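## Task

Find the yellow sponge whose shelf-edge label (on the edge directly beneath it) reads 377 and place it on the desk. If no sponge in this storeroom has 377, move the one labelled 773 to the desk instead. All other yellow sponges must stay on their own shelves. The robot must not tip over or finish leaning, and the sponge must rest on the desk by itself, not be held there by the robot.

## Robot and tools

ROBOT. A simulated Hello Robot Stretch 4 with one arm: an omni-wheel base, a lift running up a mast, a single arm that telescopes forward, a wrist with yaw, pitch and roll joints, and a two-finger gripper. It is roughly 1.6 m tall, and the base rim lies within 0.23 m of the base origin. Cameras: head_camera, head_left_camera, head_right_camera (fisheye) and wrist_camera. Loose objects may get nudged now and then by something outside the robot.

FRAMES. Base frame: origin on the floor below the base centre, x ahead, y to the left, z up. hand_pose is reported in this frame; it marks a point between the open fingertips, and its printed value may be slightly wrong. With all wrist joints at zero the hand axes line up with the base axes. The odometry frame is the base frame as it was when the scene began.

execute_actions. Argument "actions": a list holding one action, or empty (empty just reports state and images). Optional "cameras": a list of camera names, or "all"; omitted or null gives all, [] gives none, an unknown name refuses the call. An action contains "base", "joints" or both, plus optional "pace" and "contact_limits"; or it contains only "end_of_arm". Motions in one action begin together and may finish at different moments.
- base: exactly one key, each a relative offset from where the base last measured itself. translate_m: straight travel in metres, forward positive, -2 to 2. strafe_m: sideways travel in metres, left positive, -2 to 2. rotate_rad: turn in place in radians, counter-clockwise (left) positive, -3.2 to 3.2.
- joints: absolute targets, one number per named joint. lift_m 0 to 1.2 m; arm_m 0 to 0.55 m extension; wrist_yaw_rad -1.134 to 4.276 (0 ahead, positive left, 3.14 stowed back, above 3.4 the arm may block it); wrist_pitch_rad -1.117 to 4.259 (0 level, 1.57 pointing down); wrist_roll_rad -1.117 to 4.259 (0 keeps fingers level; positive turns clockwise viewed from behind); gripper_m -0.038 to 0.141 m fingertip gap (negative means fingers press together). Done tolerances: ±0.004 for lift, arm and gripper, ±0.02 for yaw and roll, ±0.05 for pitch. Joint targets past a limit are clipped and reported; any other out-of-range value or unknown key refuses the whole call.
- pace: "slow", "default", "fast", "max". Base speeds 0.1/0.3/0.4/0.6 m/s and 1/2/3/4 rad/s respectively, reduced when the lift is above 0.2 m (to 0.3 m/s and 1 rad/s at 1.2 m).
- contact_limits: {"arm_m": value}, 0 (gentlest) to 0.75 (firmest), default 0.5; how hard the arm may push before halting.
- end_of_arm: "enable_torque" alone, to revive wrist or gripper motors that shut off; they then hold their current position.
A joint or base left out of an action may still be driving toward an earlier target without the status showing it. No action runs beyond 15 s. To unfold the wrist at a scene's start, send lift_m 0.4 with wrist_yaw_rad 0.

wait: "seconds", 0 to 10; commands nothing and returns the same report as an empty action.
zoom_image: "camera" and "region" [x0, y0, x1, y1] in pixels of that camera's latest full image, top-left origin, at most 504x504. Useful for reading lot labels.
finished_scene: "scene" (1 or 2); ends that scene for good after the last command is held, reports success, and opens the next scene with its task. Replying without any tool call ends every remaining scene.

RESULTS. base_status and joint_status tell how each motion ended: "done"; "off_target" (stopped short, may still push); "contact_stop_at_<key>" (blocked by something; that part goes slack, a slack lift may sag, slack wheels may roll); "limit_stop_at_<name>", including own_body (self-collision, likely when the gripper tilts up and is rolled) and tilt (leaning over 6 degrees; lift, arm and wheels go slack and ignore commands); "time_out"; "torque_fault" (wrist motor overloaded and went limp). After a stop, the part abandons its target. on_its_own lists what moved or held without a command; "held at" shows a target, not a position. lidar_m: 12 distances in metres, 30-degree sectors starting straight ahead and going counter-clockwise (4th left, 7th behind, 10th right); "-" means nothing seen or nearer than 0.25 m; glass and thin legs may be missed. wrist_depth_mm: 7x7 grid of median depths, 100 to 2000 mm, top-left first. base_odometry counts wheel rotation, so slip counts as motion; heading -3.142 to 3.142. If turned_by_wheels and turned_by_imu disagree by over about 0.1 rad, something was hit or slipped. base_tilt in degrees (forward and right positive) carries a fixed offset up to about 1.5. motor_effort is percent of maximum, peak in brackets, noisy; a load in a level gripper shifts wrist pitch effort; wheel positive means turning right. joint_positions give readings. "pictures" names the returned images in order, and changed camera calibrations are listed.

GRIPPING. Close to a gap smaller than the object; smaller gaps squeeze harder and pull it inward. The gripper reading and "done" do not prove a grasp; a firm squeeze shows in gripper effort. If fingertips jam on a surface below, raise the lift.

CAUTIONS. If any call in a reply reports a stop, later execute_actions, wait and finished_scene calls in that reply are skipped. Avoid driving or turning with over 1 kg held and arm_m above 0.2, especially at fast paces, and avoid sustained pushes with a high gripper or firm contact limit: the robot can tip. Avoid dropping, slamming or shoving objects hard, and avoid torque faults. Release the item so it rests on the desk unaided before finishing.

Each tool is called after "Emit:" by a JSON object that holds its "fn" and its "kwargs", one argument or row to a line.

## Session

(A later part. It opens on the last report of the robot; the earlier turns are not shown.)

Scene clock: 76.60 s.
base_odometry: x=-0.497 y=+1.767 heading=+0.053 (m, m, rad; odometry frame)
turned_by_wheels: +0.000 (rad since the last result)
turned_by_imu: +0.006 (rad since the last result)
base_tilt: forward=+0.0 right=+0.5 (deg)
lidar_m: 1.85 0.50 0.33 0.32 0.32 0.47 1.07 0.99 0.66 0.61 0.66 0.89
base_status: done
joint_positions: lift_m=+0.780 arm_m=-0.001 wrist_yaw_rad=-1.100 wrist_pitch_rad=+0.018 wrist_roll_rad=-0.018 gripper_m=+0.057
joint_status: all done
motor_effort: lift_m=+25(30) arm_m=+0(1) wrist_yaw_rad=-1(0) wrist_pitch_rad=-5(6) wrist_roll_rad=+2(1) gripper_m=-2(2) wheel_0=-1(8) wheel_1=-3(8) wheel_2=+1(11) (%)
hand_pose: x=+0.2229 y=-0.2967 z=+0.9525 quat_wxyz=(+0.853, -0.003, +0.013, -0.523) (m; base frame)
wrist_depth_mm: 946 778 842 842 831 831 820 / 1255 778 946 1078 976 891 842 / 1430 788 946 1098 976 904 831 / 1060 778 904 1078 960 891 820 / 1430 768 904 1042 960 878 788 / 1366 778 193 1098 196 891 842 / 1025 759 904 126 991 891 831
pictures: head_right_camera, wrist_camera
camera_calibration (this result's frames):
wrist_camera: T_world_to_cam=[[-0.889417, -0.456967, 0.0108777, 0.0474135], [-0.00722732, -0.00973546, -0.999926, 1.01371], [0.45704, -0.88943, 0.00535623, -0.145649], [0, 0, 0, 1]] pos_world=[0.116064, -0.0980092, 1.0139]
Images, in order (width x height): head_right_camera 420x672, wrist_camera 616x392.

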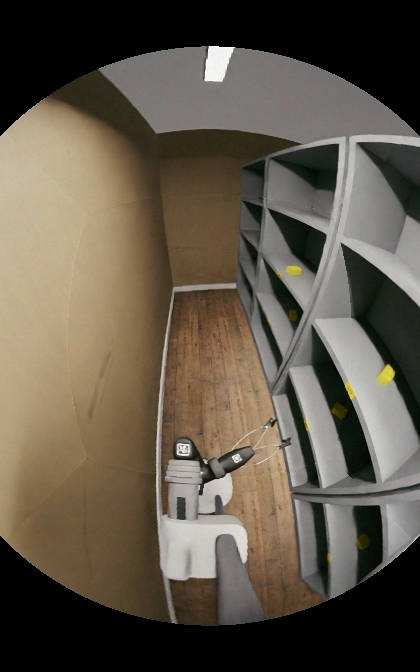

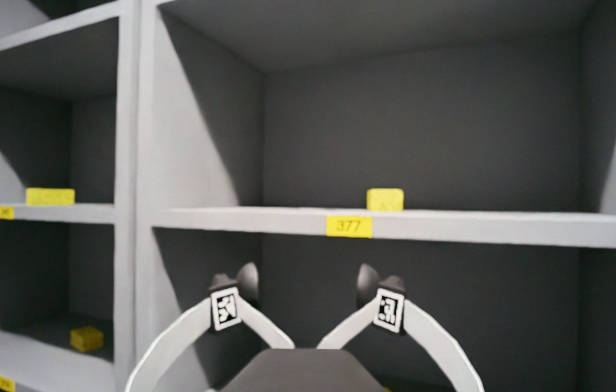

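Emit:
{"fn": "execute_actions", "kwargs": {
  "actions": [
    {"base":{"translate_m":0.18},"joints":{"lift_m":0.84,"gripper_m":0.12}}
  ],
  "cameras": []
}}

Emit:
{"fn": "execute_actions", "kwargs": {
  "actions": [
    {"base":{"rotate_rad":-1.305},"joints":{"wrist_yaw_rad":0}}
  ],
  "cameras": ["wrist_camera","head_camera"]
}}

Scene clock: 81.83 s.
base_odometry: x=-0.317 y=+1.777 heading=+0.053 (m, m, rad; odometry frame)
turned_by_wheels: +0.000 (rad since the last result)
turned_by_imu: +0.001 (rad since the last result)
base_tilt: forward=+0.0 right=+0.5 (deg)
lidar_m: 1.92 0.54 0.37 0.33 0.34 0.49 1.10 0.97 0.65 0.61 0.63 0.88
base_status: done
joint_positions: lift_m=+0.840 arm_m=-0.001 wrist_yaw_rad=-1.100 wrist_pitch_rad=+0.018 wrist_roll_rad=-0.018 gripper_m=+0.120
joint_status: all done
motor_effort: lift_m=+25(29) arm_m=+0(0) wrist_yaw_rad=+0(1) wrist_pitch_rad=-6(5) wrist_roll_rad=+1(0) gripper_m=-1(0) wheel_0=+3(7) wheel_1=+3(9) wheel_2=+0(12) (%)
hand_pose: x=+0.2229 y=-0.2967 z=+1.0124 quat_wxyz=(+0.853, -0.003, +0.013, -0.523) (m; base frame)
wrist_depth_mm: 1160 831 683 723 715 707 723 / 1060 1078 691 931 960 878 831 / 1255 1366 683 1025 976 904 820 / 1229 1366 683 991 976 904 831 / 1182 960 668 741 591 591 603 / 1255 1336 220 1042 217 854 809 / 1118 1078 676 122 960 878 820
pictures: none
No camera images: the call's "cameras" was empty. Leave "cameras" out to get every camera's image.

Scene clock: 83.73 s.
base_odometry: x=-0.317 y=+1.777 heading=-1.251 (m, m, rad; odometry frame)
turned_by_wheels: -1.304 (rad since the last result)
turned_by_imu: -1.310 (rad since the last result)
base_tilt: forward=+0.1 right=+0.4 (deg)
lidar_m: 0.61 0.70 1.15 0.81 0.43 0.34 0.32 0.39 0.63 2.28 0.74 0.64
base_status: done
joint_positions: lift_m=+0.840 arm_m=-0.001 wrist_yaw_rad=+0.000 wrist_pitch_rad=+0.018 wrist_roll_rad=-0.018 gripper_m=+0.120
joint_status: all done
motor_effort: lift_m=+25(25) arm_m=-1(0) wrist_yaw_rad=+1(7) wrist_pitch_rad=-5(5) wrist_roll_rad=+3(4) gripper_m=-1(1) wheel_0=+3(8) wheel_1=+3(11) wheel_2=+1(8) (%)
hand_pose: x=+0.4583 y=-0.0875 z=+1.0124 quat_wxyz=(+1.000, -0.009, +0.009, +0.000) (m; base frame)
wrist_depth_mm: 615 715 723 723 723 715 554 / 621 820 904 854 831 788 564 / 615 820 917 866 820 788 569 / 621 820 904 866 842 798 564 / 544 554 564 569 580 585 496 / 609 723 220 415 216 370 366 / 615 759 917 123 809 778 554
pictures: head_camera, wrist_camera
camera_calibration (this result's frames):
wrist_camera: T_world_to_cam=[[0.00346569, -0.999935, 0.0108777, -0.104955], [0.00540161, -0.0108589, -0.999926, 1.07152], [0.999979, 0.00352419, 0.00536362, -0.238238], [0, 0, 0, 1]] pos_world=[0.232809, -0.0924735, 1.07386]
Images, in order (width x height): head_camera 420x560, wrist_camera 616x392.

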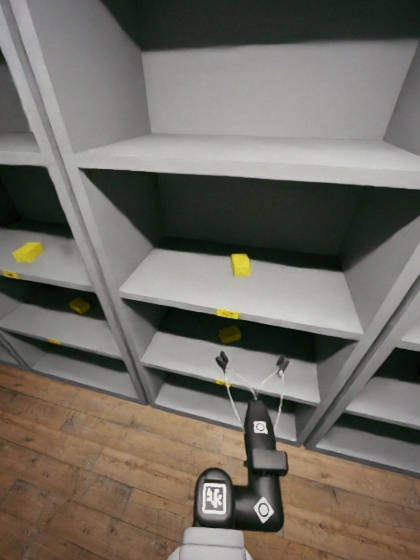

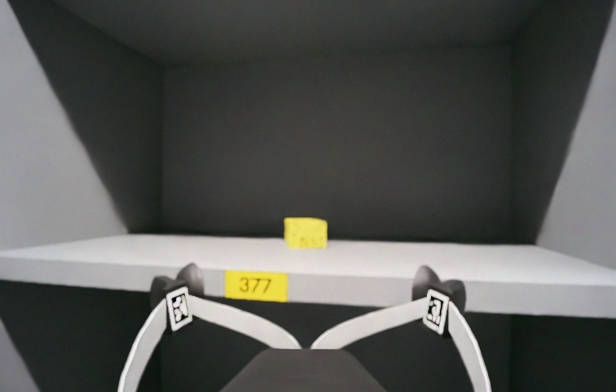

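Emit:
{"fn": "execute_actions", "kwargs": {
  "actions": [
    {"joints":{"lift_m":0.83,"arm_m":0.3}}
  ],
  "cameras": ["wrist_camera"]
}}

Scene clock: 87.60 s.
base_odometry: x=-0.317 y=+1.777 heading=-1.251 (m, m, rad; odometry frame)
turned_by_wheels: +0.000 (rad since the last result)
turned_by_imu: +0.000 (rad since the last result)
base_tilt: forward=-0.1 right=+0.5 (deg)
lidar_m: 0.62 0.73 1.15 0.85 0.41 0.34 0.33 0.37 0.62 2.26 0.76 0.62
base_status: not commanded
joint_positions: lift_m=+0.830 arm_m=+0.299 wrist_yaw_rad=-0.002 wrist_pitch_rad=+0.014 wrist_roll_rad=-0.018 gripper_m=+0.120
joint_status: all done
motor_effort: lift_m=+14(20) arm_m=+8(12) wrist_yaw_rad=+6(17) wrist_pitch_rad=+8(9) wrist_roll_rad=+2(5) gripper_m=-1(1) wheel_0=+2(3) wheel_1=+2(2) wheel_2=-2(2) (%)
hand_pose: x=+0.7578 y=-0.0879 z=+1.0047 quat_wxyz=(+1.000, -0.009, +0.007, -0.001) (m; base frame)
wrist_depth_mm: 554 640 609 574 544 530 512 / 559 634 609 574 549 530 504 / 554 647 609 569 544 525 500 / 559 634 597 574 544 525 504 / 500 517 525 320 535 512 496 / 244 224 207 254 210 229 255 / 165 153 165 123 166 154 170
pictures: wrist_camera
camera_calibration (this result's frames):
wrist_camera: T_world_to_cam=[[0.00193203, -0.999933, 0.0113964, -0.105697], [0.0101376, -0.0113762, -0.999884, 1.0585], [0.999947, 0.00204733, 0.0101149, -0.542563], [0, 0, 0, 1]] pos_world=[0.532008, -0.0925378, 1.06507]
Images, in order (width x height): wrist_camera 616x392.

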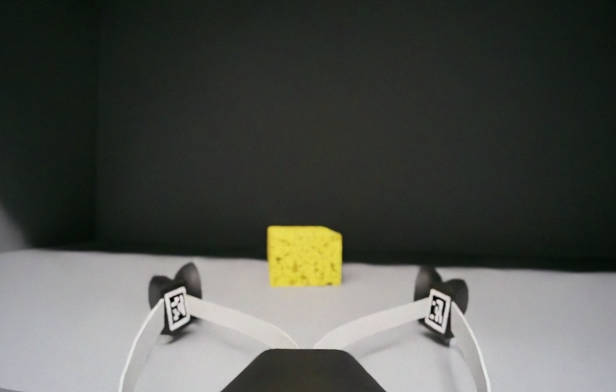

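Emit:
{"fn": "execute_actions", "kwargs": {
  "actions": [
    {"joints":{"lift_m":0.85}}
  ],
  "cameras": []
}}

Emit:
{"fn": "execute_actions", "kwargs": {
  "actions": [
    {"joints":{"arm_m":0.42}}
  ],
  "cameras": ["wrist_camera"]
}}

Emit:
{"fn": "execute_actions", "kwargs": {
  "actions": [
    {"joints":{"gripper_m":0.01}}
  ],
  "cameras": ["wrist_camera"]
}}

Emit:
{"fn": "execute_actions", "kwargs": {
  "actions": [
    {"joints":{"lift_m":0.9}}
  ],
  "cameras": []
}}

Emit:
{"fn": "execute_actions", "kwargs": {
  "actions": [
    {"joints":{"arm_m":0}}
  ],
  "cameras": ["wrist_camera"]
}}

Scene clock: 91.30 s.
base_odometry: x=-0.317 y=+1.777 heading=-1.251 (m, m, rad; odometry frame)
turned_by_wheels: +0.000 (rad since the last result)
turned_by_imu: +0.001 (rad since the last result)
base_tilt: forward=+0.1 right=+0.5 (deg)
lidar_m: 0.61 0.71 1.16 0.82 0.41 0.32 0.32 0.39 0.62 2.25 0.78 0.62
base_status: not commanded
joint_positions: lift_m=+0.850 arm_m=+0.299 wrist_yaw_rad=+0.000 wrist_pitch_rad=+0.018 wrist_roll_rad=-0.018 gripper_m=+0.120
joint_status: all done
motor_effort: lift_m=+25(28) arm_m=+7(8) wrist_yaw_rad=+0(5) wrist_pitch_rad=-4(9) wrist_roll_rad=+3(4) gripper_m=+1(2) wheel_0=+3(3) wheel_1=+2(2) wheel_2=-3(2) (%)
hand_pose: x=+0.7582 y=-0.0875 z=+1.0225 quat_wxyz=(+1.000, -0.009, +0.009, +0.000) (m; base frame)
wrist_depth_mm: 549 627 603 574 554 521 504 / 554 634 603 569 549 525 504 / 559 627 603 569 544 525 508 / 554 640 603 580 539 521 496 / 517 609 591 343 539 521 500 / 296 271 220 306 217 278 306 / 201 186 200 123 201 189 214
pictures: none
No camera images: the call's "cameras" was empty. Leave "cameras" out to get every camera's image.

Scene clock: 92.60 s.
base_odometry: x=-0.317 y=+1.777 heading=-1.251 (m, m, rad; odometry frame)
turned_by_wheels: +0.000 (rad since the last result)
turned_by_imu: +0.045 (rad since the last result)
base_tilt: forward=-0.1 right=+0.4 (deg)
lidar_m: 0.63 0.74 1.27 0.74 0.40 0.31 0.32 0.38 0.66 1.37 0.75 0.64
base_status: not commanded
joint_positions: lift_m=+0.850 arm_m=+0.352 wrist_yaw_rad=-0.001 wrist_pitch_rad=+0.019 wrist_roll_rad=-0.018 gripper_m=+0.120
joint_status: arm_m contact_stop (moved +0.054 of +0.121)
on_its_own: arm_m is slack since a contact_stop (your +0.420 is given up)
motor_effort: lift_m=+21(25) arm_m=+0(28) wrist_yaw_rad=+3(81) wrist_pitch_rad=-7(28) wrist_roll_rad=+3(2) gripper_m=-3(1) wheel_0=+2(8) wheel_1=+3(9) wheel_2=-1(11) (%)
hand_pose: x=+0.8116 y=-0.0877 z=+1.0226 quat_wxyz=(+1.000, -0.009, +0.009, +0.000) (m; base frame)
wrist_depth_mm: 484 597 574 544 512 480 459 / 480 597 574 539 508 480 459 / 480 591 564 535 508 480 462 / 488 591 564 535 504 477 455 / 473 580 559 521 496 480 452 / 294 271 220 277 217 277 306 / 201 185 200 122 202 189 214
pictures: wrist_camera
camera_calibration (this result's frames):
wrist_camera: T_world_to_cam=[[0.00262373, -0.999936, 0.0110226, -0.106], [0.00497832, -0.0110094, -0.999927, 1.08014], [0.999984, 0.00267841, 0.00494911, -0.591208], [0, 0, 0, 1]] pos_world=[0.586099, -0.0925185, 1.08415]
Images, in order (width x height): wrist_camera 616x392.

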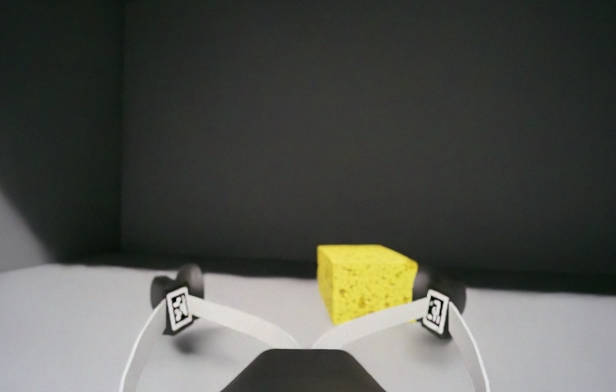

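not run: a stop came earlier in this reply.

not run: a stop came earlier in this reply.

not run: a stop came earlier in this reply.

Emit:
{"fn": "execute_actions", "kwargs": {
  "actions": [
    {"base":{"rotate_rad":-0.06},"joints":{"lift_m":0.92,"arm_m":0.34,"wrist_pitch_rad":0.25}}
  ],
  "cameras": ["wrist_camera","head_camera"]
}}

Scene clock: 95.23 s.
base_odometry: x=-0.317 y=+1.777 heading=-1.311 (m, m, rad; odometry frame)
turned_by_wheels: -0.059 (rad since the last result)
turned_by_imu: -0.058 (rad since the last result)
base_tilt: forward=-0.1 right=+0.4 (deg)
lidar_m: 0.61 0.72 1.16 0.83 0.40 0.32 0.32 0.37 0.62 2.31 0.79 0.64
base_status: done
joint_positions: lift_m=+0.920 arm_m=+0.341 wrist_yaw_rad=+0.000 wrist_pitch_rad=+0.252 wrist_roll_rad=-0.017 gripper_m=+0.120
joint_status: all done
motor_effort: lift_m=+25(27) arm_m=-6(14) wrist_yaw_rad=+0(63) wrist_pitch_rad=-3(96) wrist_roll_rad=-1(2) gripper_m=-3(2) wheel_0=+3(14) wheel_1=+2(6) wheel_2=+2(17) (%)
hand_pose: x=+0.7915 y=-0.0874 z=+1.0259 quat_wxyz=(+0.992, -0.009, +0.126, +0.001) (m; base frame)
wrist_depth_mm: 535 530 512 492 473 449 436 / 539 554 525 504 480 462 449 / 549 569 544 521 496 480 466 / 539 574 559 535 508 492 477 / 379 387 387 293 389 389 389 / 273 259 221 278 216 264 277 / 216 205 215 122 216 206 224
pictures: head_camera, wrist_camera
camera_calibration (this result's frames):
wrist_camera: T_world_to_cam=[[0.00629065, -0.999936, 0.0093607, -0.106793], [-0.225931, -0.01054, -0.974086, 1.23979], [0.974123, 0.00401277, -0.225983, -0.313576], [0, 0, 0, 1]] pos_world=[0.586239, -0.0924604, 1.1378]
Images, in order (width x height): head_camera 420x560, wrist_camera 616x392.

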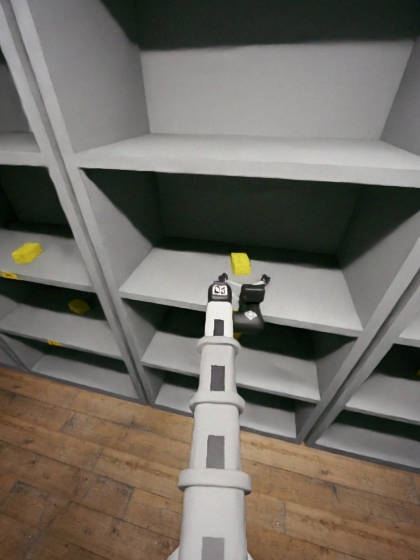

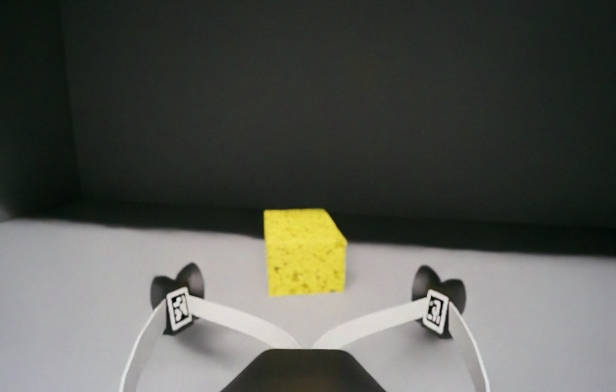

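Emit:
{"fn": "execute_actions", "kwargs": {
  "actions": [
    {"joints":{"arm_m":0.44},"pace":"slow","contact_limits":{"arm_m":0.25}}
  ],
  "cameras": ["wrist_camera"]
}}

Emit:
{"fn": "execute_actions", "kwargs": {
  "actions": [
    {"joints":{"gripper_m":0.01}}
  ],
  "cameras": ["wrist_camera"]
}}

Emit:
{"fn": "execute_actions", "kwargs": {
  "actions": [
    {"joints":{"lift_m":0.97}}
  ],
  "cameras": []
}}

Emit:
{"fn": "execute_actions", "kwargs": {
  "actions": [
    {"joints":{"arm_m":0}}
  ],
  "cameras": ["wrist_camera"]
}}

Scene clock: 99.10 s.
base_odometry: x=-0.317 y=+1.777 heading=-1.311 (m, m, rad; odometry frame)
turned_by_wheels: +0.000 (rad since the last result)
turned_by_imu: +0.001 (rad since the last result)
base_tilt: forward=+0.0 right=+0.4 (deg)
lidar_m: 0.61 0.73 1.16 0.83 0.38 0.33 0.33 0.38 0.59 2.29 0.81 0.62
base_status: not commanded
joint_positions: lift_m=+0.920 arm_m=+0.439 wrist_yaw_rad=+0.000 wrist_pitch_rad=+0.252 wrist_roll_rad=-0.017 gripper_m=+0.120
joint_status: all done
motor_effort: lift_m=+25(25) arm_m=+6(7) wrist_yaw_rad=-1(1) wrist_pitch_rad=-4(3) wrist_roll_rad=-1(2) gripper_m=-1(1) wheel_0=+3(3) wheel_1=+2(2) wheel_2=+2(2) (%)
contact_limits: arm_m 0.25
hand_pose: x=+0.8891 y=-0.0874 z=+1.0259 quat_wxyz=(+0.992, -0.009, +0.126, +0.001) (m; base frame)
wrist_depth_mm: 459 436 418 402 384 368 357 / 473 452 433 413 397 377 366 / 488 466 449 427 410 394 379 / 500 488 459 439 421 407 392 / 382 387 387 268 392 392 389 / 272 258 213 196 212 262 277 / 216 204 213 123 215 206 224
pictures: wrist_camera
camera_calibration (this result's frames):
wrist_camera: T_world_to_cam=[[0.00616967, -0.999937, 0.0093624, -0.107336], [-0.226014, -0.0105147, -0.974067, 1.26189], [0.974104, 0.00389364, -0.226065, -0.408653], [0, 0, 0, 1]] pos_world=[0.683938, -0.0924693, 1.13779]
Images, in order (width x height): wrist_camera 616x392.

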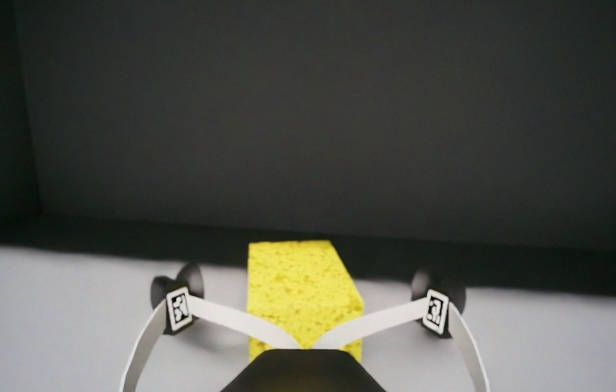

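Scene clock: 101.07 s.
base_odometry: x=-0.317 y=+1.777 heading=-1.311 (m, m, rad; odometry frame)
turned_by_wheels: +0.000 (rad since the last result)
turned_by_imu: +0.000 (rad since the last result)
base_tilt: forward=-0.1 right=+0.4 (deg)
lidar_m: 0.62 0.72 1.18 0.80 0.40 0.33 0.31 0.38 0.63 2.30 0.76 0.62
base_status: not commanded
joint_positions: lift_m=+0.920 arm_m=+0.439 wrist_yaw_rad=+0.000 wrist_pitch_rad=+0.252 wrist_roll_rad=-0.017 gripper_m=+0.010
joint_status: all done
motor_effort: lift_m=+25(25) arm_m=+7(7) wrist_yaw_rad=+0(0) wrist_pitch_rad=-5(5) wrist_roll_rad=+0(1) gripper_m=-22(24) wheel_0=+3(3) wheel_1=+2(2) wheel_2=+2(2) (%)
hand_pose: x=+0.8891 y=-0.0874 z=+1.0259 quat_wxyz=(+0.992, -0.009, +0.126, +0.001) (m; base frame)
wrist_depth_mm: 455 436 415 399 384 368 357 / 469 449 430 415 397 382 368 / 488 466 442 427 407 392 379 / 504 484 466 442 421 404 389 / 382 382 387 259 389 387 389 / 272 274 185 185 184 277 276 / 216 195 215 144 206 196 224
pictures: wrist_camera
camera_calibration (this result's frames):
wrist_camera: T_world_to_cam=[[0.00617005, -0.999937, 0.00936258, -0.107336], [-0.226051, -0.0105151, -0.974059, 1.2619], [0.974096, 0.00389357, -0.226102, -0.408607], [0, 0, 0, 1]] pos_world=[0.683939, -0.0924693, 1.13779]
Images, in order (width x height): wrist_camera 616x392.

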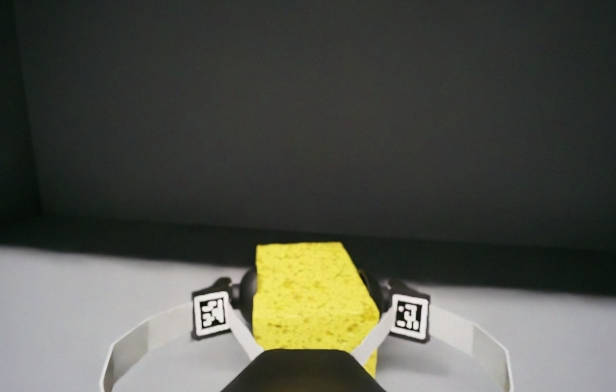

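Scene clock: 102.17 s.
base_odometry: x=-0.317 y=+1.777 heading=-1.311 (m, m, rad; odometry frame)
turned_by_wheels: +0.000 (rad since the last result)
turned_by_imu: +0.000 (rad since the last result)
base_tilt: forward=+0.1 right=+0.5 (deg)
lidar_m: 0.63 0.70 1.14 0.81 0.41 0.34 0.29 0.37 0.62 2.32 0.76 0.63
base_status: not commanded
joint_positions: lift_m=+0.970 arm_m=+0.439 wrist_yaw_rad=+0.000 wrist_pitch_rad=+0.252 wrist_roll_rad=-0.017 gripper_m=+0.010
joint_status: all done
motor_effort: lift_m=+25(27) arm_m=+6(6) wrist_yaw_rad=+0(1) wrist_pitch_rad=-5(5) wrist_roll_rad=+3(1) gripper_m=-22(24) wheel_0=+3(3) wheel_1=+2(2) wheel_2=+2(2) (%)
hand_pose: x=+0.8891 y=-0.0874 z=+1.0758 quat_wxyz=(+0.992, -0.009, +0.126, +0.001) (m; base frame)
wrist_depth_mm: 455 436 418 402 382 370 357 / 473 455 427 413 394 379 366 / 484 469 449 430 410 392 379 / 500 480 462 439 424 407 394 / 496 496 477 259 436 418 399 / 364 368 185 185 184 370 368 / 290 263 287 145 277 265 294
pictures: none
No camera images: the call's "cameras" was empty. Leave "cameras" out to get every camera's image.

Scene clock: 104.57 s.
base_odometry: x=-0.317 y=+1.777 heading=-1.311 (m, m, rad; odometry frame)
turned_by_wheels: +0.000 (rad since the last result)
turned_by_imu: +0.000 (rad since the last result)
base_tilt: forward=-0.1 right=+0.4 (deg)
lidar_m: 0.62 0.73 1.18 0.81 0.41 0.34 0.32 0.37 0.60 2.31 0.79 0.63
base_status: not commanded
joint_positions: lift_m=+0.970 arm_m=+0.001 wrist_yaw_rad=+0.000 wrist_pitch_rad=+0.252 wrist_roll_rad=-0.018 gripper_m=+0.010
joint_status: all done
motor_effort: lift_m=+25(25) arm_m=-6(8) wrist_yaw_rad=+0(1) wrist_pitch_rad=-5(6) wrist_roll_rad=+1(2) gripper_m=-24(23) wheel_0=+3(3) wheel_1=+2(2) wheel_2=+2(2) (%)
hand_pose: x=+0.4514 y=-0.0874 z=+1.0757 quat_wxyz=(+0.992, -0.009, +0.126, +0.001) (m; base frame)
wrist_depth_mm: 603 788 831 809 768 732 580 / 603 809 866 831 788 759 574 / 615 831 891 854 820 778 569 / 621 759 866 878 820 788 564 / 521 512 530 260 525 525 492 / 627 768 185 185 184 407 399 / 634 741 946 145 917 668 535
pictures: wrist_camera
camera_calibration (this result's frames):
wrist_camera: T_world_to_cam=[[0.00597301, -0.999938, 0.00941658, -0.105131], [-0.226527, -0.010525, -0.973948, 1.2116], [0.973987, 0.00368429, -0.226576, 0.0296365], [0, 0, 0, 1]] pos_world=[0.246221, -0.092482, 1.18774]
Images, in order (width x height): wrist_camera 616x392.

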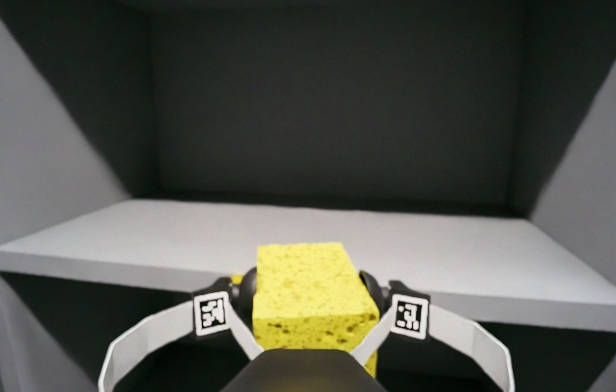

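Emit:
{"fn": "execute_actions", "kwargs": {
  "actions": [
    {"base":{"rotate_rad":-1.756},"joints":{"lift_m":0.75}}
  ],
  "cameras": []
}}

Emit:
{"fn": "execute_actions", "kwargs": {
  "actions": [
    {"base":{"strafe_m":0.12}}
  ],
  "cameras": []
}}

Emit:
{"fn": "execute_actions", "kwargs": {
  "actions": [
    {"base":{"translate_m":1.65},"pace":"fast"}
  ],
  "cameras": ["head_camera","head_left_camera"]
}}

Scene clock: 108.60 s.
base_odometry: x=-0.317 y=+1.777 heading=-3.066 (m, m, rad; odometry frame)
turned_by_wheels: -1.755 (rad since the last result)
turned_by_imu: -1.762 (rad since the last result)
base_tilt: forward=-0.1 right=+0.5 (deg)
lidar_m: 1.34 0.93 0.66 0.60 0.65 0.92 1.38 0.49 0.33 0.31 0.34 0.47
base_status: done
joint_positions: lift_m=+0.750 arm_m=+0.001 wrist_yaw_rad=+0.000 wrist_pitch_rad=+0.252 wrist_roll_rad=-0.018 gripper_m=+0.010
joint_status: all done
motor_effort: lift_m=+14(19) arm_m=-6(6) wrist_yaw_rad=+0(1) wrist_pitch_rad=-6(5) wrist_roll_rad=+1(1) gripper_m=-23(22) wheel_0=+2(6) wheel_1=+3(9) wheel_2=+2(17) (%)
hand_pose: x=+0.4514 y=-0.0874 z=+0.8566 quat_wxyz=(+0.992, -0.009, +0.126, +0.001) (m; base frame)
wrist_depth_mm: 1808 1863 1808 1863 1098 549 377 / 1921 - - - 1098 549 377 / - - - - 1118 549 382 / 1042 - - - 1118 549 382 / 1060 - - 259 1078 544 379 / 1118 1756 185 185 185 504 375 / 1138 1308 1397 145 831 445 375
pictures: none
No camera images: the call's "cameras" was empty. Leave "cameras" out to get every camera's image.

Scene clock: 110.17 s.
base_odometry: x=-0.308 y=+1.657 heading=-3.066 (m, m, rad; odometry frame)
turned_by_wheels: +0.000 (rad since the last result)
turned_by_imu: +0.000 (rad since the last result)
base_tilt: forward=+0.0 right=+0.4 (deg)
lidar_m: 1.84 0.73 0.55 0.50 0.54 0.75 1.82 0.68 0.47 0.44 0.47 0.67
base_status: done
joint_positions: lift_m=+0.750 arm_m=+0.001 wrist_yaw_rad=+0.000 wrist_pitch_rad=+0.252 wrist_roll_rad=-0.018 gripper_m=+0.010
joint_status: not commanded
motor_effort: lift_m=+14(14) arm_m=-6(6) wrist_yaw_rad=+0(0) wrist_pitch_rad=-5(5) wrist_roll_rad=+1(0) gripper_m=-23(23) wheel_0=-3(10) wheel_1=+2(12) wheel_2=+0(1) (%)
hand_pose: x=+0.4514 y=-0.0874 z=+0.8566 quat_wxyz=(+0.992, -0.009, +0.126, +0.001) (m; base frame)
wrist_depth_mm: 931 1921 1863 1863 1618 778 549 / 976 - - - 1618 798 544 / 991 - - - 1576 798 549 / 1025 - - - 1576 788 554 / 1025 - - 259 1576 788 549 / 1008 1708 185 185 185 741 549 / 1160 1138 1397 144 1205 640 539
pictures: none
No camera images: the call's "cameras" was empty. Leave "cameras" out to get every camera's image.

Scene clock: 115.67 s.
base_odometry: x=-1.953 y=+1.533 heading=-3.066 (m, m, rad; odometry frame)
turned_by_wheels: +0.001 (rad since the last result)
turned_by_imu: -0.003 (rad since the last result)
base_tilt: forward=+0.0 right=+0.5 (deg)
lidar_m: 0.64 0.68 0.95 2.49 0.64 0.75 1.84 0.65 0.45 0.42 0.47 0.66
base_status: done
joint_positions: lift_m=+0.750 arm_m=+0.001 wrist_yaw_rad=+0.000 wrist_pitch_rad=+0.252 wrist_roll_rad=-0.018 gripper_m=+0.010
joint_status: not commanded
motor_effort: lift_m=+14(14) arm_m=-6(6) wrist_yaw_rad=+1(1) wrist_pitch_rad=-6(6) wrist_roll_rad=+0(2) gripper_m=-22(23) wheel_0=+2(9) wheel_1=+3(6) wheel_2=+3(13) (%)
hand_pose: x=+0.4514 y=-0.0874 z=+0.8566 quat_wxyz=(+0.992, -0.009, +0.126, +0.001) (m; base frame)
wrist_depth_mm: 397 399 399 397 399 402 399 / 410 410 410 410 415 413 413 / 424 427 427 427 424 424 427 / 439 442 439 439 439 442 442 / 459 455 455 259 459 459 455 / 469 466 185 185 184 466 473 / 496 488 488 145 488 484 492
pictures: head_camera, head_left_camera
Images, in order (width x height): head_camera 420x560, head_left_camera 420x672.

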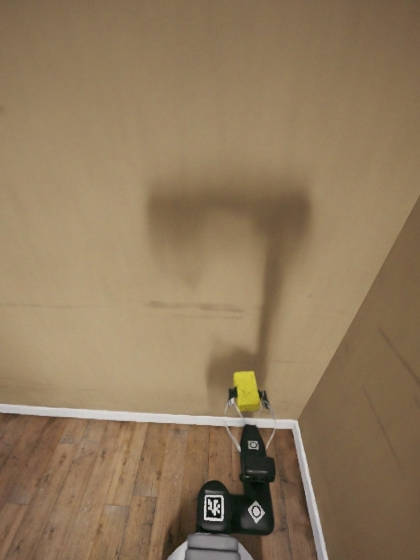

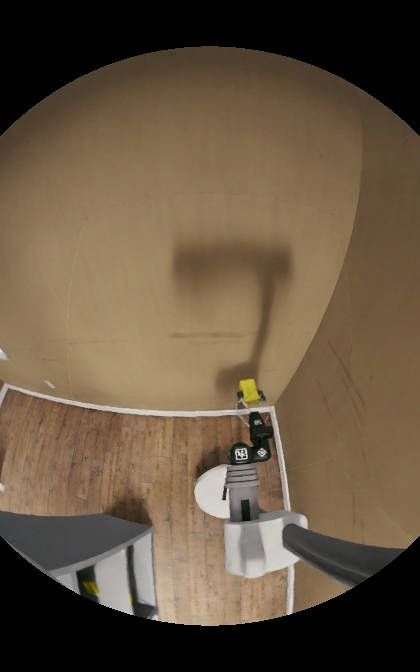

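Square. Turn left, shift toward wall.

Emit:
{"fn": "execute_actions", "kwargs": {
  "actions": [
    {"base":{"rotate_rad":1.571}}
  ],
  "cameras": []
}}

Emit:
{"fn": "execute_actions", "kwargs": {
  "actions": [
    {"base":{"strafe_m":-0.22}}
  ],
  "cameras": ["head_camera"]
}}

Emit:
{"fn": "execute_actions", "kwargs": {
  "actions": [
    {"base":{"translate_m":1.6},"pace":"fast"}
  ],
  "cameras": ["head_camera","head_left_camera"]
}}

Scene clock: 119.73 s.
base_odometry: x=-1.953 y=+1.533 heading=-1.495 (m, m, rad; odometry frame)
turned_by_wheels: +1.571 (rad since the last result)
turned_by_imu: +1.578 (rad since the last result)
base_tilt: forward=+0.0 right=+0.5 (deg)
lidar_m: 2.44 0.65 0.76 1.84 0.67 0.48 0.43 0.46 0.65 0.63 0.68 0.94
base_status: done
joint_positions: lift_m=+0.750 arm_m=+0.001 wrist_yaw_rad=+0.000 wrist_pitch_rad=+0.252 wrist_roll_rad=-0.018 gripper_m=+0.010
joint_status: not commanded
motor_effort: lift_m=+14(14) arm_m=-6(6) wrist_yaw_rad=-1(0) wrist_pitch_rad=-6(5) wrist_roll_rad=+0(0) gripper_m=-21(22) wheel_0=-2(8) wheel_1=-2(9) wheel_2=+0(7) (%)
hand_pose: x=+0.4514 y=-0.0874 z=+0.8566 quat_wxyz=(+0.992, -0.009, +0.126, +0.001) (m; base frame)
wrist_depth_mm: 603 - - - - 1205 831 / 615 - - - - 1205 820 / 609 - - - - 1205 820 / 609 - - - - 1160 820 / 609 - - 259 - 1182 831 / 609 1708 185 185 185 1098 831 / 609 741 1366 145 1397 946 820
pictures: none
No camera images: the call's "cameras" was empty. Leave "cameras" out to get every camera's image.

Scene clock: 121.77 s.
base_odometry: x=-2.173 y=+1.516 heading=-1.495 (m, m, rad; odometry frame)
turned_by_wheels: +0.000 (rad since the last result)
turned_by_imu: +0.000 (rad since the last result)
base_tilt: forward=-0.2 right=+0.6 (deg)
lidar_m: 1.73 0.81 0.77 1.87 0.65 0.45 0.41 0.43 0.44 0.39 0.45 0.63
base_status: done
joint_positions: lift_m=+0.750 arm_m=+0.001 wrist_yaw_rad=+0.000 wrist_pitch_rad=+0.252 wrist_roll_rad=-0.018 gripper_m=+0.010
joint_status: not commanded
motor_effort: lift_m=+14(14) arm_m=-6(6) wrist_yaw_rad=+0(1) wrist_pitch_rad=-5(6) wrist_roll_rad=+1(0) gripper_m=-23(20) wheel_0=+2(10) wheel_1=-2(12) wheel_2=+0(2) (%)
hand_pose: x=+0.4514 y=-0.0874 z=+0.8566 quat_wxyz=(+0.992, -0.009, +0.126, +0.001) (m; base frame)
wrist_depth_mm: - - - - 1430 741 517 / - - - - 1464 741 521 / - - - - 1464 759 512 / - - - - 1499 741 521 / - - - 259 1464 750 517 / 1756 1756 185 185 184 691 521 / 1366 1281 1397 145 1138 615 508
pictures: head_camera
Images, in order (width x height): head_camera 420x560.

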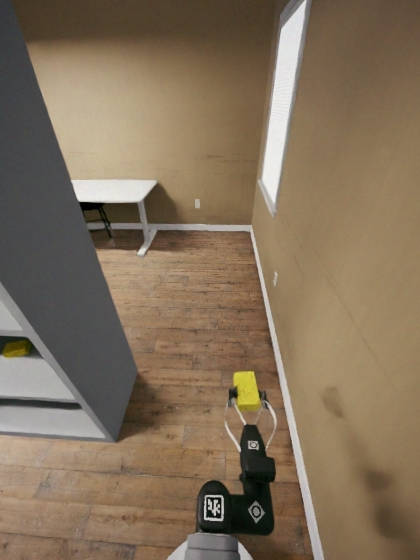

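Scene clock: 127.17 s.
base_odometry: x=-2.051 y=-0.079 heading=-1.495 (m, m, rad; odometry frame)
turned_by_wheels: +0.000 (rad since the last result)
turned_by_imu: -0.003 (rad since the last result)
base_tilt: forward=-0.1 right=+0.5 (deg)
lidar_m: 1.66 1.23 1.24 2.41 0.84 0.81 1.76 0.61 0.43 0.39 0.44 0.58
base_status: done
joint_positions: lift_m=+0.750 arm_m=+0.001 wrist_yaw_rad=+0.000 wrist_pitch_rad=+0.252 wrist_roll_rad=-0.018 gripper_m=+0.010
joint_status: not commanded
motor_effort: lift_m=+14(15) arm_m=-6(6) wrist_yaw_rad=+0(0) wrist_pitch_rad=-6(7) wrist_roll_rad=+0(2) gripper_m=-23(24) wheel_0=+2(9) wheel_1=+3(6) wheel_2=+0(14) (%)
hand_pose: x=+0.4514 y=-0.0874 z=+0.8566 quat_wxyz=(+0.992, -0.009, +0.126, +0.001) (m; base frame)
wrist_depth_mm: 1308 1308 1308 1308 1281 699 492 / 1366 1366 1366 1397 1366 707 492 / 1430 1397 1397 1397 1397 715 496 / 1430 1464 1464 1430 1430 683 492 / 1464 1499 1499 259 1366 715 466 / 1537 1537 185 185 183 676 500 / 1397 1255 1397 145 1078 585 496
pictures: head_camera, head_left_camera
Images, in order (width x height): head_camera 420x560, head_left_camera 420x672.

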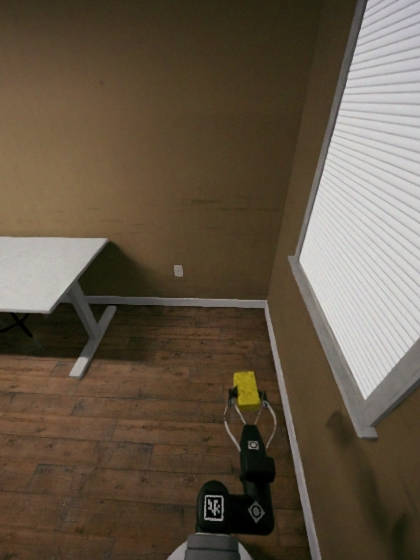

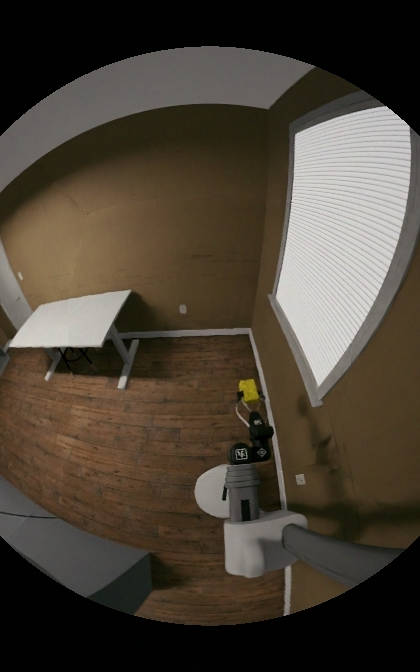

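Emit:
{"fn": "execute_actions", "kwargs": {
  "actions": [
    {"base":{"strafe_m":1.1},"pace":"fast"}
  ],
  "cameras": []
}}

Emit:
{"fn": "execute_actions", "kwargs": {
  "actions": [
    {"base":{"translate_m":0.4},"joints":{"arm_m":0.3}}
  ],
  "cameras": ["head_camera","wrist_camera"]
}}

Scene clock: 132.53 s.
base_odometry: x=-0.954 y=+0.004 heading=-1.494 (m, m, rad; odometry frame)
turned_by_wheels: +0.000 (rad since the last result)
turned_by_imu: +0.003 (rad since the last result)
base_tilt: forward=-0.1 right=+0.5 (deg)
lidar_m: 0.83 0.90 1.25 2.40 0.85 0.62 0.57 0.57 1.59 1.51 1.56 0.93
base_status: done
joint_positions: lift_m=+0.750 arm_m=+0.001 wrist_yaw_rad=+0.000 wrist_pitch_rad=+0.252 wrist_roll_rad=-0.018 gripper_m=+0.010
joint_status: not commanded
motor_effort: lift_m=+15(15) arm_m=-6(6) wrist_yaw_rad=+0(0) wrist_pitch_rad=-5(5) wrist_roll_rad=+1(1) gripper_m=-22(21) wheel_0=+0(12) wheel_1=+1(14) wheel_2=+0(3) (%)
hand_pose: x=+0.4514 y=-0.0874 z=+0.8566 quat_wxyz=(+0.992, -0.009, +0.126, +0.001) (m; base frame)
wrist_depth_mm: 1336 1308 1308 1336 1308 1308 1308 / 1336 1366 1366 1366 1366 1366 1336 / 1366 1366 1366 1366 1397 1397 1397 / 1098 1078 1098 1078 1430 1464 1464 / 778 778 778 259 1464 1464 1499 / 1499 1576 185 185 185 1537 1537 / 1336 1098 1397 144 1336 1255 1430
pictures: none
No camera images: the call's "cameras" was empty. Leave "cameras" out to get every camera's image.

Scene clock: 135.33 s.
base_odometry: x=-0.924 y=-0.394 heading=-1.494 (m, m, rad; odometry frame)
turned_by_wheels: +0.000 (rad since the last result)
turned_by_imu: +0.000 (rad since the last result)
base_tilt: forward=+0.0 right=+0.4 (deg)
lidar_m: 0.44 0.48 0.71 2.71 1.39 1.01 0.98 1.02 1.59 1.48 1.53 0.49
base_status: done
joint_positions: lift_m=+0.750 arm_m=+0.299 wrist_yaw_rad=+0.000 wrist_pitch_rad=+0.252 wrist_roll_rad=-0.018 gripper_m=+0.010
joint_status: all done
motor_effort: lift_m=+14(15) arm_m=+6(7) wrist_yaw_rad=+0(1) wrist_pitch_rad=-5(6) wrist_roll_rad=+2(1) gripper_m=-25(21) wheel_0=+4(7) wheel_1=+2(7) wheel_2=-2(10) (%)
hand_pose: x=+0.7492 y=-0.0874 z=+0.8566 quat_wxyz=(+0.992, -0.009, +0.126, +0.001) (m; base frame)
wrist_depth_mm: 691 683 683 683 683 683 683 / 707 707 707 707 707 707 715 / 723 723 723 741 741 732 741 / 750 741 750 750 759 759 759 / 647 647 654 259 778 788 788 / 462 466 184 185 184 809 820 / 366 332 364 145 351 349 854
pictures: head_camera, wrist_camera
camera_calibration (this result's frames):
wrist_camera: T_world_to_cam=[[0.00622761, -0.999936, 0.00941828, -0.104968], [-0.22633, -0.0105835, -0.973993, 1.06558], [0.974031, 0.00393401, -0.226381, -0.310252], [0, 0, 0, 1]] pos_world=[0.544021, -0.0924629, 0.968619]
Images, in order (width x height): head_camera 420x560, wrist_camera 616x392.

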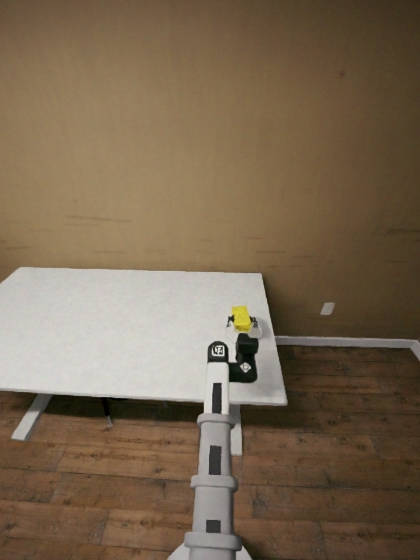

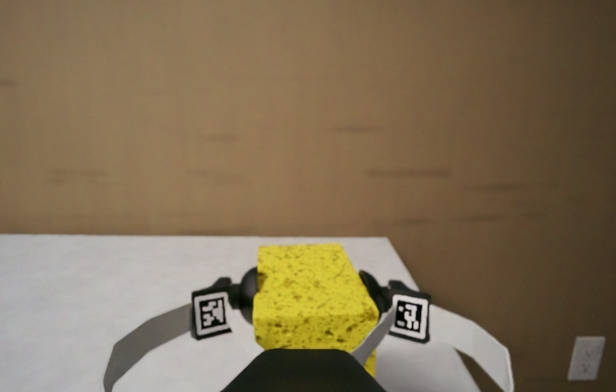

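Emit:
{"fn": "execute_actions", "kwargs": {
  "actions": [
    {"base":{"strafe_m":0.2},"joints":{"lift_m":0.657}}
  ],
  "cameras": []
}}

Emit:
{"fn": "execute_actions", "kwargs": {
  "actions": [
    {"joints":{"gripper_m":0.12}}
  ],
  "cameras": []
}}

Emit:
{"fn": "execute_actions", "kwargs": {
  "actions": [
    {"joints":{"lift_m":0.75,"arm_m":0.1}}
  ],
  "cameras": ["head_camera"]
}}

Emit:
{"fn": "finished_scene", "kwargs": {
  "scene": 1
}}

Scene clock: 139.50 s.
base_odometry: x=-0.724 y=-0.379 heading=-1.494 (m, m, rad; odometry frame)
turned_by_wheels: +0.000 (rad since the last result)
turned_by_imu: +0.001 (rad since the last result)
base_tilt: forward=+0.1 right=+0.4 (deg)
lidar_m: 0.45 0.48 0.69 2.50 1.43 1.03 0.99 1.04 1.78 1.69 1.75 0.49
base_status: done
joint_positions: lift_m=+0.657 arm_m=+0.299 wrist_yaw_rad=+0.000 wrist_pitch_rad=+0.252 wrist_roll_rad=-0.018 gripper_m=+0.010
joint_status: all done
motor_effort: lift_m=+14(13) arm_m=+6(6) wrist_yaw_rad=-1(1) wrist_pitch_rad=-5(5) wrist_roll_rad=+0(2) gripper_m=-20(23) wheel_0=-1(10) wheel_1=+1(10) wheel_2=+0(3) (%)
hand_pose: x=+0.7492 y=-0.0874 z=+0.7637 quat_wxyz=(+0.992, -0.009, +0.126, +0.001) (m; base frame)
wrist_depth_mm: 676 683 676 683 683 676 683 / 699 699 699 707 699 707 699 / 732 732 723 732 723 732 723 / 668 668 676 676 683 750 750 / 404 407 413 259 410 413 410 / 287 290 185 185 184 294 293 / 229 208 228 145 219 208 231
pictures: none
No camera images: the call's "cameras" was empty. Leave "cameras" out to get every camera's image.

Scene clock: 141.47 s.
base_odometry: x=-0.724 y=-0.379 heading=-1.494 (m, m, rad; odometry frame)
turned_by_wheels: +0.000 (rad since the last result)
turned_by_imu: +0.000 (rad since the last result)
base_tilt: forward=+0.0 right=+0.3 (deg)
lidar_m: 0.46 0.47 0.69 2.51 1.44 1.05 0.97 1.05 1.82 1.68 1.76 0.49
base_status: not commanded
joint_positions: lift_m=+0.657 arm_m=+0.299 wrist_yaw_rad=+0.000 wrist_pitch_rad=+0.252 wrist_roll_rad=-0.018 gripper_m=+0.120
joint_status: all done
motor_effort: lift_m=+14(14) arm_m=+6(6) wrist_yaw_rad=-1(0) wrist_pitch_rad=-5(6) wrist_roll_rad=+1(1) gripper_m=-1(21) wheel_0=-1(1) wheel_1=+2(1) wheel_2=+0(0) (%)
hand_pose: x=+0.7492 y=-0.0874 z=+0.7637 quat_wxyz=(+0.992, -0.009, +0.126, +0.001) (m; base frame)
wrist_depth_mm: 683 683 683 676 683 683 683 / 707 691 707 699 699 707 699 / 723 732 723 723 732 732 723 / 661 683 668 683 691 741 750 / 404 410 410 407 413 413 415 / 290 274 213 208 214 278 294 / 229 216 228 122 219 219 232
pictures: none
No camera images: the call's "cameras" was empty. Leave "cameras" out to get every camera's image.

Scene clock: 143.17 s.
base_odometry: x=-0.724 y=-0.379 heading=-1.494 (m, m, rad; odometry frame)
turned_by_wheels: +0.000 (rad since the last result)
turned_by_imu: +0.000 (rad since the last result)
base_tilt: forward=-0.2 right=+0.6 (deg)
lidar_m: 0.45 0.48 0.66 2.53 1.43 1.04 0.99 1.05 1.80 1.69 1.74 0.45
base_status: not commanded
joint_positions: lift_m=+0.750 arm_m=+0.101 wrist_yaw_rad=+0.000 wrist_pitch_rad=+0.252 wrist_roll_rad=-0.018 gripper_m=+0.120
joint_status: all done
motor_effort: lift_m=+25(26) arm_m=-7(2) wrist_yaw_rad=+0(1) wrist_pitch_rad=-5(6) wrist_roll_rad=+0(1) gripper_m=-1(2) wheel_0=-1(1) wheel_1=+1(1) wheel_2=+0(0) (%)
hand_pose: x=+0.5514 y=-0.0874 z=+0.8558 quat_wxyz=(+0.992, -0.009, +0.126, +0.001) (m; base frame)
wrist_depth_mm: 878 866 854 854 866 866 878 / 891 891 891 891 891 891 891 / 917 917 904 917 917 904 904 / 946 946 946 931 931 946 960 / 647 647 647 654 654 654 976 / 462 439 220 418 216 445 500 / 368 347 368 122 364 349 379
pictures: head_camera
Images, in order (width x height): head_camera 420x560.

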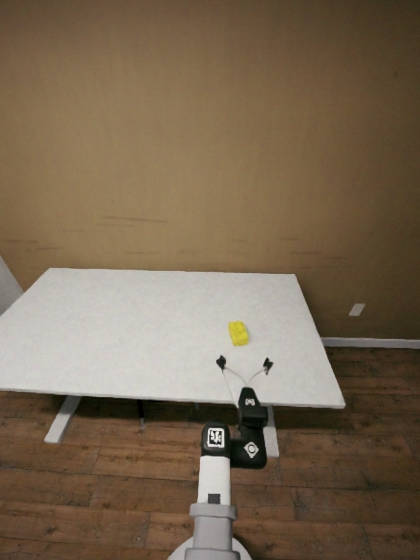

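The scene is finished: the task was done.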